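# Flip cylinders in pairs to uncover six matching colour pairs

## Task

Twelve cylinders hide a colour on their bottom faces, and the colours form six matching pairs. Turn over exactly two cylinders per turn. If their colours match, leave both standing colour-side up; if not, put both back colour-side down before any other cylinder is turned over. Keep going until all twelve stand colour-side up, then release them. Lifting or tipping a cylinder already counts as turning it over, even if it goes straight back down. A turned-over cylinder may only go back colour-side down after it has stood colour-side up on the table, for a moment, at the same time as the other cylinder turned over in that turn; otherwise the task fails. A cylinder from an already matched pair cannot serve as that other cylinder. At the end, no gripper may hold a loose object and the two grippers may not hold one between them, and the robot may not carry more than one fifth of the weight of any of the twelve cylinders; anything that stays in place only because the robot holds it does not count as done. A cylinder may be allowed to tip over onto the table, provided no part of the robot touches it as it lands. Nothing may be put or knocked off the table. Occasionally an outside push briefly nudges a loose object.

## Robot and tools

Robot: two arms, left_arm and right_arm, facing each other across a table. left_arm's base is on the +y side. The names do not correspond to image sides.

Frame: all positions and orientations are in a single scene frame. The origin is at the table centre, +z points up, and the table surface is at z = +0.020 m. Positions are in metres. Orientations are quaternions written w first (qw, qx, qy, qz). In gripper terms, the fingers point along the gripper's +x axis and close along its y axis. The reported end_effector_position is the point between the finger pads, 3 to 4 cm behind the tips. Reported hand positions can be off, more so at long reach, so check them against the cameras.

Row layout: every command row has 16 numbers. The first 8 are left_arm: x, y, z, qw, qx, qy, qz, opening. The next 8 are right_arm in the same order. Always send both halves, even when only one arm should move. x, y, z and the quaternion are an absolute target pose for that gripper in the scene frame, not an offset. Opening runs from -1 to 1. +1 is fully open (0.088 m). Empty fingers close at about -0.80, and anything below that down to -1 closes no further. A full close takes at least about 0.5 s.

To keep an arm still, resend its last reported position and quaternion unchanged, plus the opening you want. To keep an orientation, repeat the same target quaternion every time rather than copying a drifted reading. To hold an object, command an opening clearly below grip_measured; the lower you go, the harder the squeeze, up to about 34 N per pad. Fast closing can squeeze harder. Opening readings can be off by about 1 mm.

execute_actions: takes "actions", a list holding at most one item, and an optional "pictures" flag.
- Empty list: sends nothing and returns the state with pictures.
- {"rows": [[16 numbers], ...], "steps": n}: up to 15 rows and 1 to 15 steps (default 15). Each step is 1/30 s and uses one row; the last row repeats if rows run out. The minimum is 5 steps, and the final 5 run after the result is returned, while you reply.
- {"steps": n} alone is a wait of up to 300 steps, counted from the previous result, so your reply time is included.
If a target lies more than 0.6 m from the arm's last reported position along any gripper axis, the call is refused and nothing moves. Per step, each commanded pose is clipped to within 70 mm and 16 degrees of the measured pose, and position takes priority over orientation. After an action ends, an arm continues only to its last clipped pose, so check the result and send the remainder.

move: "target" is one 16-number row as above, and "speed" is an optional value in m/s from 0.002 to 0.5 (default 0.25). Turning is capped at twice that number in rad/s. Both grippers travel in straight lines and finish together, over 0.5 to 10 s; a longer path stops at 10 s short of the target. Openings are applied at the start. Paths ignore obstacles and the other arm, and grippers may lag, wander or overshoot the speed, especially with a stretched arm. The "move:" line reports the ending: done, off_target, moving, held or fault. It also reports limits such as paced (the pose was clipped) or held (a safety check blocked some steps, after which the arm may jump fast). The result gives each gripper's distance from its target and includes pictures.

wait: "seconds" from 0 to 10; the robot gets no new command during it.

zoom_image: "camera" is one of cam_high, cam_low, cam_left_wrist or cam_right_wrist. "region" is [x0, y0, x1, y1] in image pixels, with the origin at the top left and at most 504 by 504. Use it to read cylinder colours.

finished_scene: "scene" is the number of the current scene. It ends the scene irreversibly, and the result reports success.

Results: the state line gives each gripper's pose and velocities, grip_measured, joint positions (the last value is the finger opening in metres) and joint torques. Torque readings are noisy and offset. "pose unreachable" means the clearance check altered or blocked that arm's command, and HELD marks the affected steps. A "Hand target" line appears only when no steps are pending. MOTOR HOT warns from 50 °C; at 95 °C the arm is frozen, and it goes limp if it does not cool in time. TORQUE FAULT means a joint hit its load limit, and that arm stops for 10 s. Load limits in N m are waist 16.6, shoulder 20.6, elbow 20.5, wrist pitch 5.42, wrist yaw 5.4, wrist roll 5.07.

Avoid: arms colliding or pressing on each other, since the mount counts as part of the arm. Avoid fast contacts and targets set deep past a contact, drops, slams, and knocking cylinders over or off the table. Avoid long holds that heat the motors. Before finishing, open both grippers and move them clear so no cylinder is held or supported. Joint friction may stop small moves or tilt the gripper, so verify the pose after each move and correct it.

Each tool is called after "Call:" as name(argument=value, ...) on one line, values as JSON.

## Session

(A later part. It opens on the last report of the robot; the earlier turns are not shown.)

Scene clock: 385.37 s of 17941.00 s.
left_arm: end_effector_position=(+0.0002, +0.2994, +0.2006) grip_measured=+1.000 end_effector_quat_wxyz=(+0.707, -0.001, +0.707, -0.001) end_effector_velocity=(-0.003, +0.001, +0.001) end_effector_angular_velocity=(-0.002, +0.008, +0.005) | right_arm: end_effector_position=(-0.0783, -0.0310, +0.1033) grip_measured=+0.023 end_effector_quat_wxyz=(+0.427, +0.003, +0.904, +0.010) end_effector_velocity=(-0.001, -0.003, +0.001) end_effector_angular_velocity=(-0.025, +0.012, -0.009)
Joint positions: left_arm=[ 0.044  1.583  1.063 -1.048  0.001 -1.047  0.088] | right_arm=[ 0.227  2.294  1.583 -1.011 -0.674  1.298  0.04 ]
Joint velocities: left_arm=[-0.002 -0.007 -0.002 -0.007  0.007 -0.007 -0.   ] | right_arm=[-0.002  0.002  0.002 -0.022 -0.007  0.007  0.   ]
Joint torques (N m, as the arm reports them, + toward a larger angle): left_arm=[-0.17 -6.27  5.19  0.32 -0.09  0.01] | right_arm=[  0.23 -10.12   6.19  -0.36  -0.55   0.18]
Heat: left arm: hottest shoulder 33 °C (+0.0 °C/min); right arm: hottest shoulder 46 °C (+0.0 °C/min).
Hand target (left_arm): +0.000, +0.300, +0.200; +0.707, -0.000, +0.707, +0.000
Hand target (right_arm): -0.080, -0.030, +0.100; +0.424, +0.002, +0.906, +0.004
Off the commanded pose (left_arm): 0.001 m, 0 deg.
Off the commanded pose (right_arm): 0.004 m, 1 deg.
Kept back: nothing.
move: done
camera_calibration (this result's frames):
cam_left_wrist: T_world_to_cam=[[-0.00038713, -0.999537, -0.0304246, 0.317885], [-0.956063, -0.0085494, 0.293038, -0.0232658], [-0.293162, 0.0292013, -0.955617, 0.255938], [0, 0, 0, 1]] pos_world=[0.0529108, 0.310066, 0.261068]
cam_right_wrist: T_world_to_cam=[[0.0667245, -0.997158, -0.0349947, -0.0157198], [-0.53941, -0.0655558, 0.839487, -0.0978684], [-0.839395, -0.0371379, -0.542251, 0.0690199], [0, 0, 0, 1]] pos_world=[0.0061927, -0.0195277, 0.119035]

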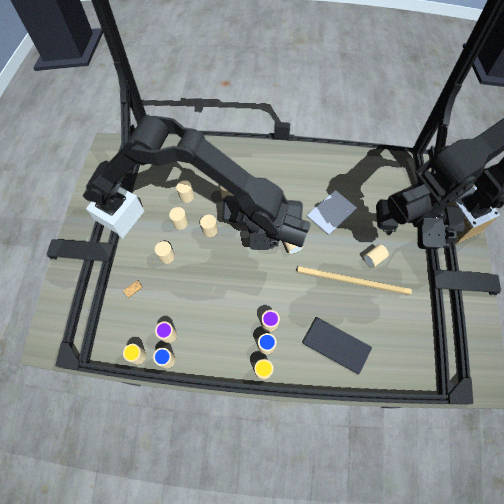

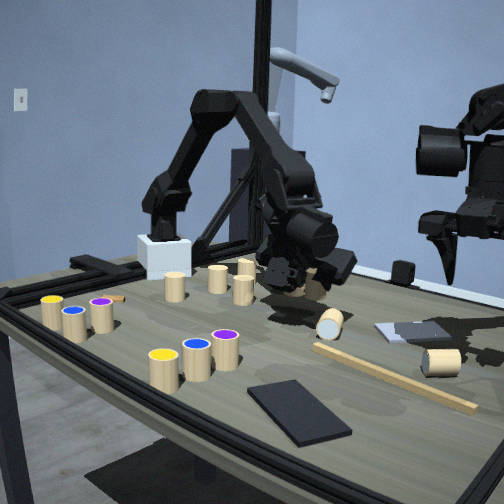

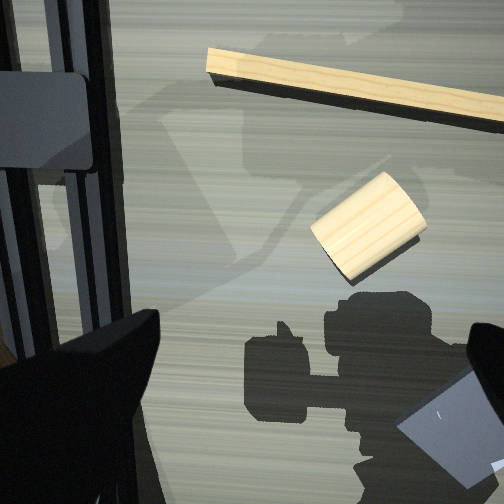

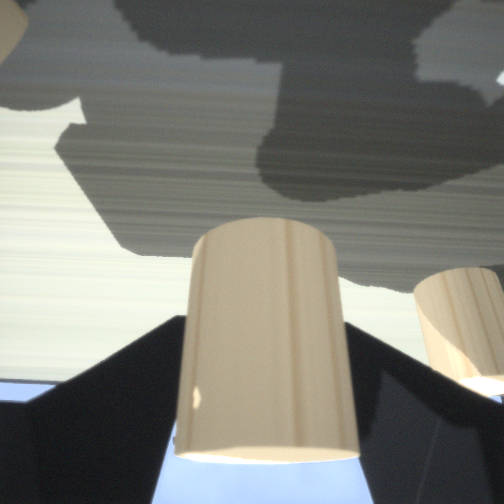

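Call:
move(target=[0,0.3,0.2,0.707,0,0.707,0,1,-0.08,-0.03,0.059,0.423,0,0.906,0,-0.3], speed=0.1)

Call:
move(target=[0,0.3,0.2,0.707,0,0.707,0,1,-0.08,-0.03,0.059,0.423,0,0.906,0,0.5])

Call:
move(target=[0,0.3,0.2,0.707,0,0.707,0,1,-0.08,-0.03,0.15,0.423,0,0.906,0,0.5])

Call:
move(target=[0,0.3,0.2,0.707,0,0.707,0,1,-0.163,-0.139,0.14,0.423,0,0.906,0,0.55])

Call:
move(target=[0,0.3,0.2,0.707,0,0.707,0,1,-0.163,-0.139,0.085,0.423,0,0.906,0,0.55], speed=0.1)

Scene clock: 386.97 s of 17941.00 s.
left_arm: end_effector_position=(+0.0002, +0.2994, +0.2006) grip_measured=+1.000 end_effector_quat_wxyz=(+0.707, -0.001, +0.707, -0.001) end_effector_velocity=(+0.002, -0.000, +0.000) end_effector_angular_velocity=(+0.005, -0.023, +0.000) | right_arm: end_effector_position=(-0.0783, -0.0272, +0.0685) grip_measured=+0.023 end_effector_quat_wxyz=(+0.424, +0.004, +0.905, +0.010) end_effector_velocity=(+0.001, +0.003, +0.002) end_effector_angular_velocity=(+0.018, +0.004, +0.002)
Joint positions: left_arm=[ 0.044  1.583  1.063 -1.048  0.001 -1.047  0.088] | right_arm=[ 0.227  2.375  1.569 -0.916 -0.681  1.299  0.04 ]
Joint velocities: left_arm=[-0.007 -0.002 -0.002  0.007 -0.022 -0.007 -0.   ] | right_arm=[-0.002 -0.002  0.002  0.007 -0.007 -0.007 -0.   ]
Joint torques (N m, as the arm reports them, + toward a larger angle): left_arm=[ 0.1  -6.21  5.35  0.29 -0.1   0.01] | right_arm=[ 0.29 -9.6   3.95  0.19 -0.37  0.16]
Heat: left arm: hottest shoulder 33 °C (+0.0 °C/min); right arm: hottest shoulder 46 °C (+0.0 °C/min).
Hand target (left_arm): +0.000, +0.300, +0.200; +0.707, -0.000, +0.707, +0.000
Hand target (right_arm): -0.080, -0.031, +0.059; +0.423, -0.000, +0.906, -0.000
Off the commanded pose (left_arm): 0.001 m, 0 deg.
Off the commanded pose (right_arm): 0.010 m, 1 deg.
Kept back: nothing.
move: off_target (right_arm)
camera_calibration (this result's frames):
cam_left_wrist: T_world_to_cam=[[-0.00038713, -0.999537, -0.0304246, 0.317885], [-0.956063, -0.0085494, 0.293038, -0.0232658], [-0.293162, 0.0292013, -0.955617, 0.255938], [0, 0, 0, 1]] pos_world=[0.0529108, 0.310066, 0.261068]
cam_right_wrist: T_world_to_cam=[[0.0648727, -0.997218, -0.0367212, -0.013185], [-0.533988, -0.0657777, 0.84293, -0.0682432], [-0.843, -0.0350745, -0.536769, 0.0496808], [0, 0, 0, 1]] pos_world=[0.00629521, -0.0158947, 0.0837072]

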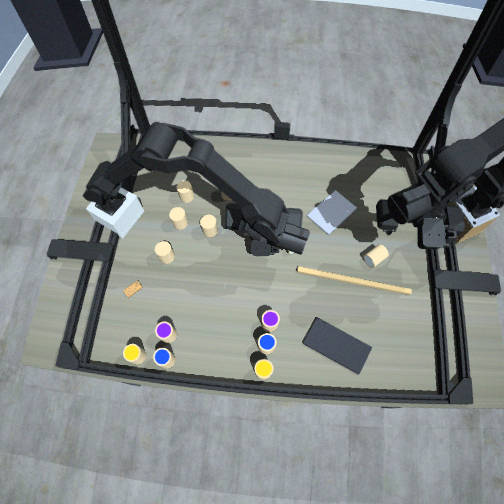

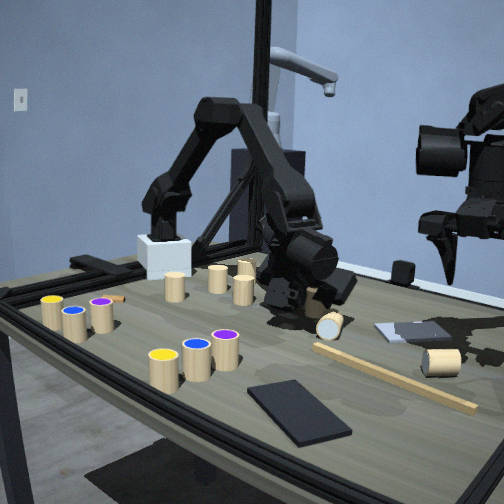

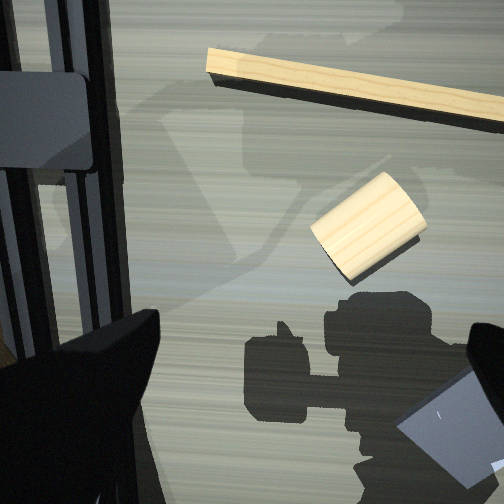

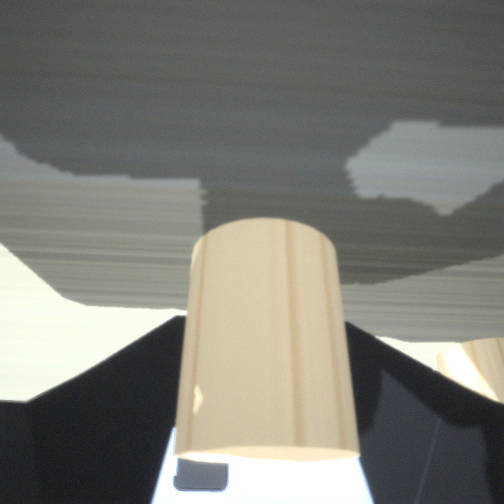

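Scene clock: 387.67 s of 17941.00 s.
left_arm: end_effector_position=(+0.0002, +0.2994, +0.2006) grip_measured=+1.000 end_effector_quat_wxyz=(+0.707, -0.001, +0.707, -0.001) end_effector_velocity=(+0.002, -0.002, +0.001) end_effector_angular_velocity=(-0.007, -0.012, +0.005) | right_arm: end_effector_position=(-0.0784, -0.0275, +0.0658) grip_measured=+0.498 end_effector_quat_wxyz=(+0.424, +0.004, +0.906, +0.009) end_effector_velocity=(-0.001, -0.006, -0.001) end_effector_angular_velocity=(-0.034, +0.014, -0.009)
Joint positions: left_arm=[ 0.044  1.583  1.063 -1.048  0.001 -1.047  0.088] | right_arm=[ 0.227  2.381  1.569 -0.913 -0.681  1.299  0.063]
Joint velocities: left_arm=[-0.002 -0.002  0.002  0.007 -0.007 -0.007 -0.   ] | right_arm=[-0.002  0.002 -0.007 -0.022 -0.007  0.007  0.001]
Joint torques (N m, as the arm reports them, + toward a larger angle): left_arm=[ 0.22 -6.34  5.13  0.31 -0.14  0.02] | right_arm=[  0.29 -10.2    4.28   0.01  -0.38   0.16]
Heat: left arm: hottest shoulder 33 °C (+0.0 °C/min); right arm: hottest shoulder 46 °C (+0.0 °C/min).
Hand target (left_arm): +0.000, +0.300, +0.200; +0.707, -0.000, +0.707, +0.000
Hand target (right_arm): -0.080, -0.030, +0.059; +0.423, -0.000, +0.906, +0.000
Off the commanded pose (left_arm): 0.001 m, 0 deg.
Off the commanded pose (right_arm): 0.007 m, 1 deg.
Kept back: nothing.
move: done
camera_calibration (this result's frames):
cam_left_wrist: T_world_to_cam=[[-0.00038713, -0.999537, -0.0304246, 0.317885], [-0.956063, -0.0085494, 0.293038, -0.0232658], [-0.293162, 0.0292013, -0.955617, 0.255938], [0, 0, 0, 1]] pos_world=[0.0529108, 0.310066, 0.261068]
cam_right_wrist: T_world_to_cam=[[0.0648477, -0.997335, -0.0334183, -0.0138], [-0.533386, -0.0629458, 0.843527, -0.0659583], [-0.843383, -0.0368759, -0.536046, 0.048055], [0, 0, 0, 1]] pos_world=[0.00624247, -0.0161429, 0.0809361]

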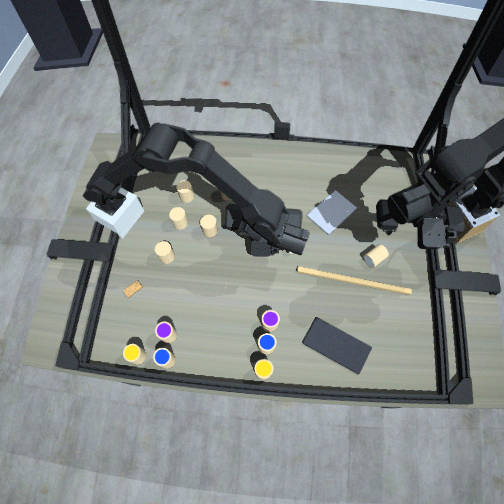

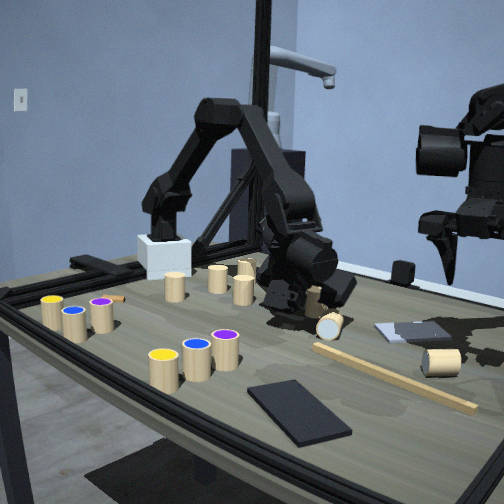

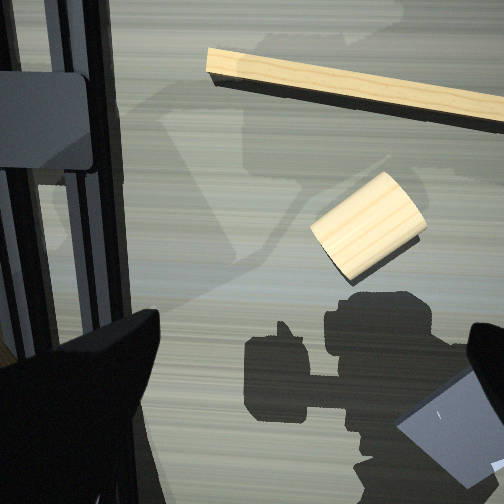

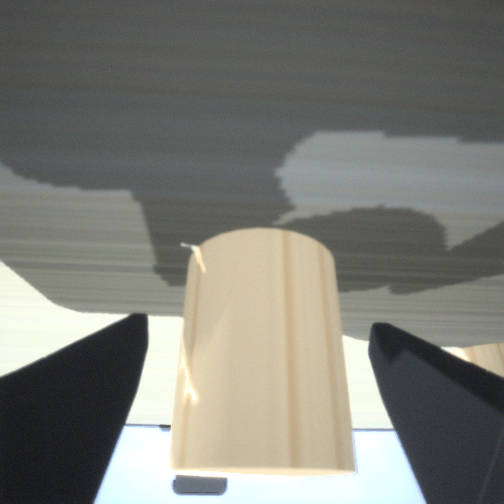

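Scene clock: 388.57 s of 17941.00 s.
left_arm: end_effector_position=(+0.0002, +0.2994, +0.2006) grip_measured=+1.000 end_effector_quat_wxyz=(+0.707, -0.001, +0.707, -0.001) end_effector_velocity=(+0.001, -0.001, +0.000) end_effector_angular_velocity=(-0.003, -0.010, -0.010) | right_arm: end_effector_position=(-0.0793, -0.0310, +0.1451) grip_measured=+0.500 end_effector_quat_wxyz=(+0.421, -0.002, +0.907, -0.004) end_effector_velocity=(-0.001, -0.004, +0.002) end_effector_angular_velocity=(-0.014, -0.001, +0.021)
Joint positions: left_arm=[ 0.044  1.583  1.063 -1.048  0.001 -1.047  0.088] | right_arm=[ 0.227  2.251  1.682 -1.183 -0.681  1.301  0.063]
Joint velocities: left_arm=[-0.002 -0.002 -0.002  0.007 -0.007  0.007 -0.   ] | right_arm=[ 0.002  0.002  0.012 -0.037  0.007 -0.022 -0.   ]
Joint torques (N m, as the arm reports them, + toward a larger angle): left_arm=[-0.09 -6.26  5.47  0.35 -0.09  0.02] | right_arm=[  0.27 -12.94   6.37  -0.4   -0.38   0.11]
Heat: left arm: hottest shoulder 33 °C (+0.0 °C/min); right arm: hottest shoulder 46 °C (+0.0 °C/min).
Hand target (left_arm): +0.000, +0.300, +0.200; +0.707, -0.000, +0.707, +0.000
Hand target (right_arm): -0.080, -0.029, +0.150; +0.423, +0.000, +0.906, +0.000
Off the commanded pose (left_arm): 0.001 m, 0 deg.
Off the commanded pose (right_arm): 0.005 m, 1 deg.
Kept back: nothing.
move: done
camera_calibration (this result's frames):
cam_left_wrist: T_world_to_cam=[[-0.00038713, -0.999537, -0.0304246, 0.317885], [-0.956063, -0.0085494, 0.293038, -0.0232658], [-0.293162, 0.0292013, -0.955617, 0.255938], [0, 0, 0, 1]] pos_world=[0.0529108, 0.310066, 0.261068]
cam_right_wrist: T_world_to_cam=[[0.0636589, -0.997953, -0.00612352, -0.018677], [-0.528678, -0.038927, 0.847929, -0.133007], [-0.846432, -0.0507408, -0.530074, 0.0880946], [0, 0, 0, 1]] pos_world=[0.00543721, -0.0193464, 0.159363]

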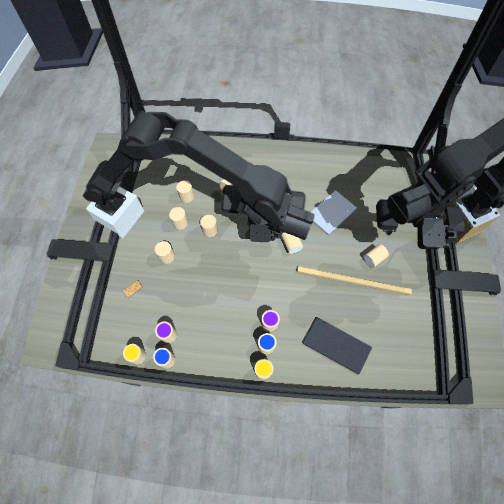

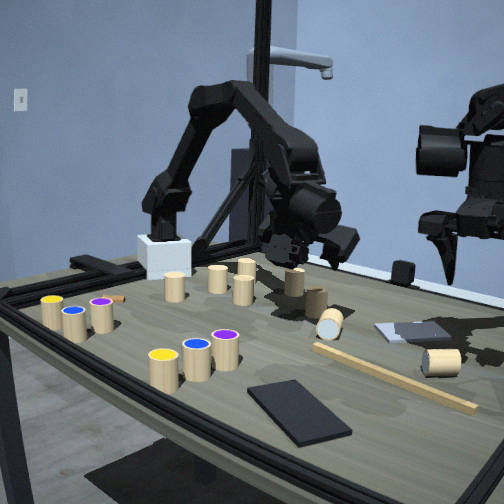

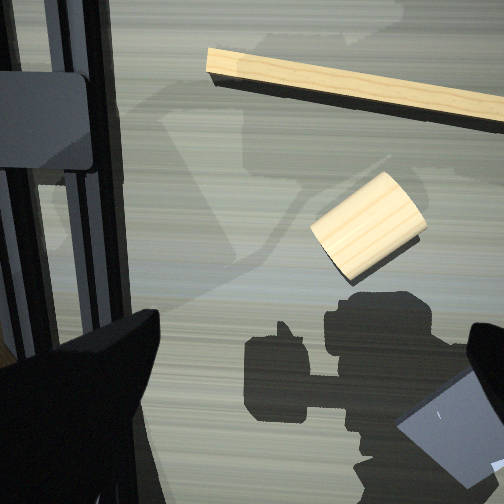

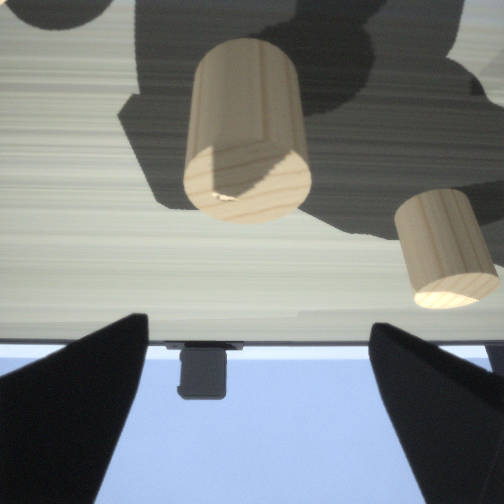

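Scene clock: 389.70 s of 17941.00 s.
left_arm: end_effector_position=(+0.0002, +0.2994, +0.2006) grip_measured=+1.000 end_effector_quat_wxyz=(+0.707, -0.001, +0.707, -0.001) end_effector_velocity=(-0.000, +0.004, -0.001) end_effector_angular_velocity=(+0.014, -0.000, +0.010) | right_arm: end_effector_position=(-0.1617, -0.1373, +0.1398) grip_measured=+0.550 end_effector_quat_wxyz=(+0.423, -0.001, +0.906, -0.000) end_effector_velocity=(-0.000, -0.002, +0.001) end_effector_angular_velocity=(+0.003, +0.007, -0.019)
Joint positions: left_arm=[ 0.044  1.583  1.063 -1.048  0.001 -1.047  0.088] | right_arm=[ 0.427  1.819  1.01  -0.772 -0.698  1.556  0.066]
Joint velocities: left_arm=[ 0.002 -0.002 -0.007 -0.007 -0.007 -0.007 -0.   ] | right_arm=[-0.002 -0.017 -0.022  0.022 -0.007  0.022 -0.   ]
Joint torques (N m, as the arm reports them, + toward a larger angle): left_arm=[ 0.11 -6.49  5.41  0.3  -0.06  0.05] | right_arm=[ 0.24 -9.73  3.85  0.22 -0.36  0.18]
Heat: left arm: hottest shoulder 33 °C (+0.0 °C/min); right arm: hottest shoulder 46 °C (+0.0 °C/min).
Hand target (left_arm): +0.000, +0.300, +0.200; +0.707, -0.000, +0.707, +0.000
Hand target (right_arm): -0.162, -0.139, +0.140; +0.424, +0.000, +0.906, -0.000
Off the commanded pose (left_arm): 0.001 m, 0 deg.
Off the commanded pose (right_arm): 0.002 m, 0 deg.
Kept back: nothing.
move: done
camera_calibration (this result's frames):
cam_left_wrist: T_world_to_cam=[[-0.00038713, -0.999537, -0.0304246, 0.317885], [-0.956063, -0.0085494, 0.293038, -0.0232658], [-0.293162, 0.0292013, -0.955617, 0.255938], [0, 0, 0, 1]] pos_world=[0.0529108, 0.310066, 0.261068]
cam_right_wrist: T_world_to_cam=[[0.0657559, -0.997742, -0.0136585, -0.118064], [-0.531211, -0.04659, 0.845958, -0.177466], [-0.844684, -0.0483711, -0.533075, 0.0111964], [0, 0, 0, 1]] pos_world=[-0.0770511, -0.125524, 0.154485]

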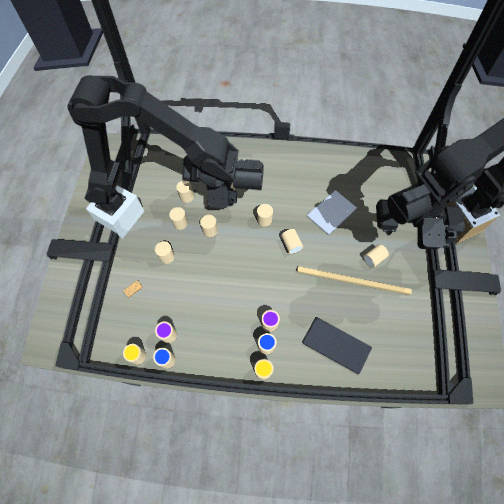

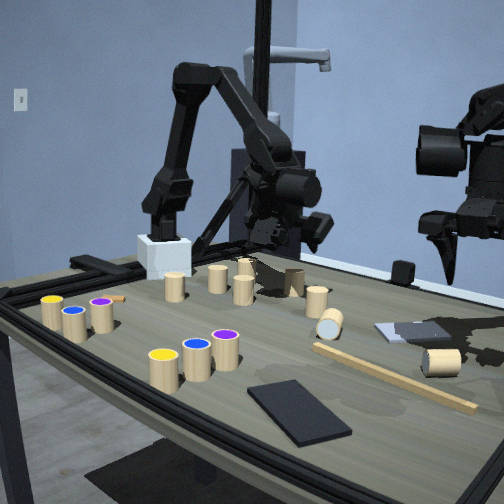

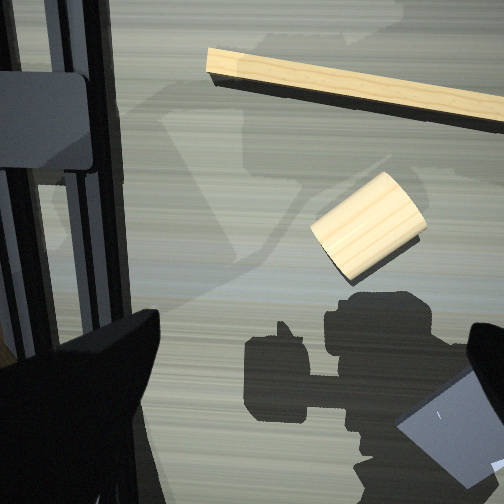

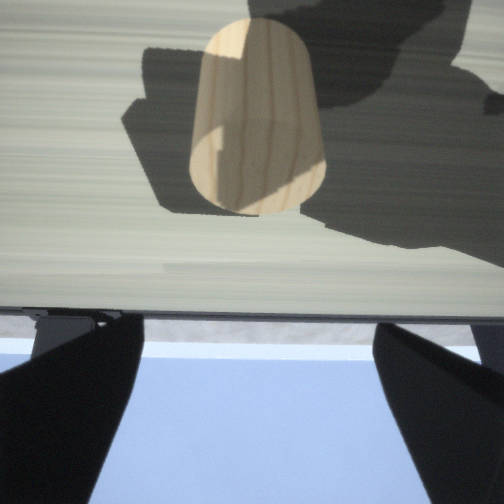

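Scene clock: 390.70 s of 17941.00 s.
left_arm: end_effector_position=(+0.0002, +0.2994, +0.2006) grip_measured=+1.000 end_effector_quat_wxyz=(+0.707, -0.001, +0.707, -0.001) end_effector_velocity=(-0.003, +0.001, +0.000) end_effector_angular_velocity=(+0.003, +0.010, +0.020) | right_arm: end_effector_position=(-0.1621, -0.1355, +0.0905) grip_measured=+0.550 end_effector_quat_wxyz=(+0.423, +0.004, +0.906, +0.010) end_effector_velocity=(-0.000, -0.001, -0.003) end_effector_angular_velocity=(-0.012, +0.007, -0.008)
Joint positions: left_arm=[ 0.044  1.583  1.063 -1.048  0.001 -1.047  0.088] | right_arm=[ 0.428  1.936  0.923 -0.545 -0.698  1.558  0.066]
Joint velocities: left_arm=[-0.002 -0.002 -0.002 -0.007  0.007 -0.022 -0.   ] | right_arm=[-0.002  0.012 -0.002  0.007 -0.007  0.007 -0.   ]
Joint torques (N m, as the arm reports them, + toward a larger angle): left_arm=[-0.21 -6.32  5.04  0.33 -0.06  0.05] | right_arm=[ 0.27 -7.09  3.14  0.28 -0.41  0.2 ]
Heat: left arm: hottest shoulder 33 °C (+0.0 °C/min); right arm: hottest shoulder 46 °C (+0.0 °C/min).
Hand target (left_arm): +0.000, +0.300, +0.200; +0.707, -0.000, +0.707, +0.000
Hand target (right_arm): -0.163, -0.140, +0.085; +0.423, +0.000, +0.906, +0.000
Off the commanded pose (left_arm): 0.001 m, 0 deg.
Off the commanded pose (right_arm): 0.007 m, 1 deg.
Kept back: nothing.
move: done
camera_calibration (this result's frames):
cam_left_wrist: T_world_to_cam=[[-0.00038713, -0.999537, -0.0304246, 0.317885], [-0.956063, -0.0085494, 0.293038, -0.0232658], [-0.293162, 0.0292013, -0.955617, 0.255938], [0, 0, 0, 1]] pos_world=[0.0529108, 0.310066, 0.261068]
cam_right_wrist: T_world_to_cam=[[0.0655327, -0.997223, -0.0353911, -0.115004], [-0.531382, -0.064896, 0.844643, -0.138284], [-0.844594, -0.0365455, -0.534159, -0.0136677], [0, 0, 0, 1]] pos_world=[-0.0774886, -0.124158, 0.105429]

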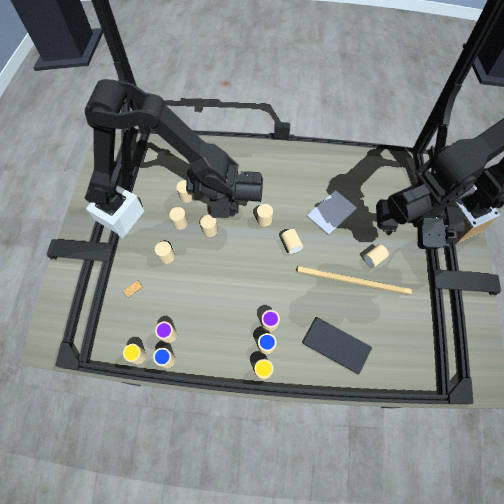

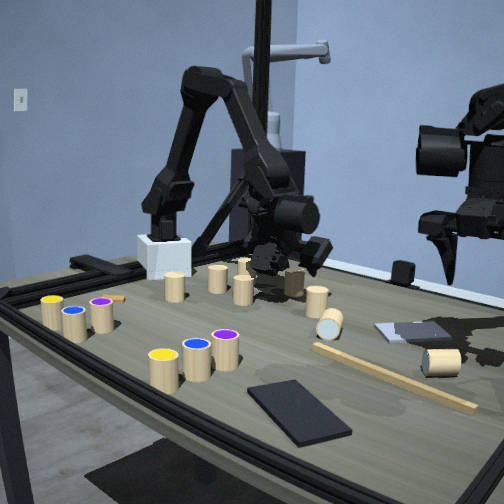

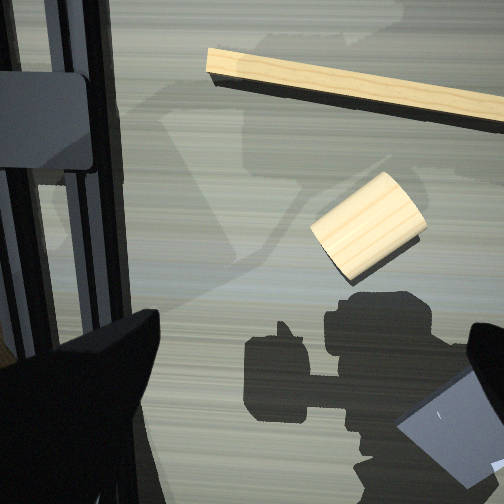

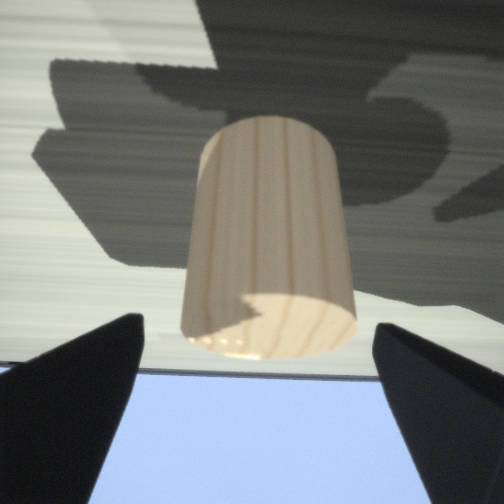

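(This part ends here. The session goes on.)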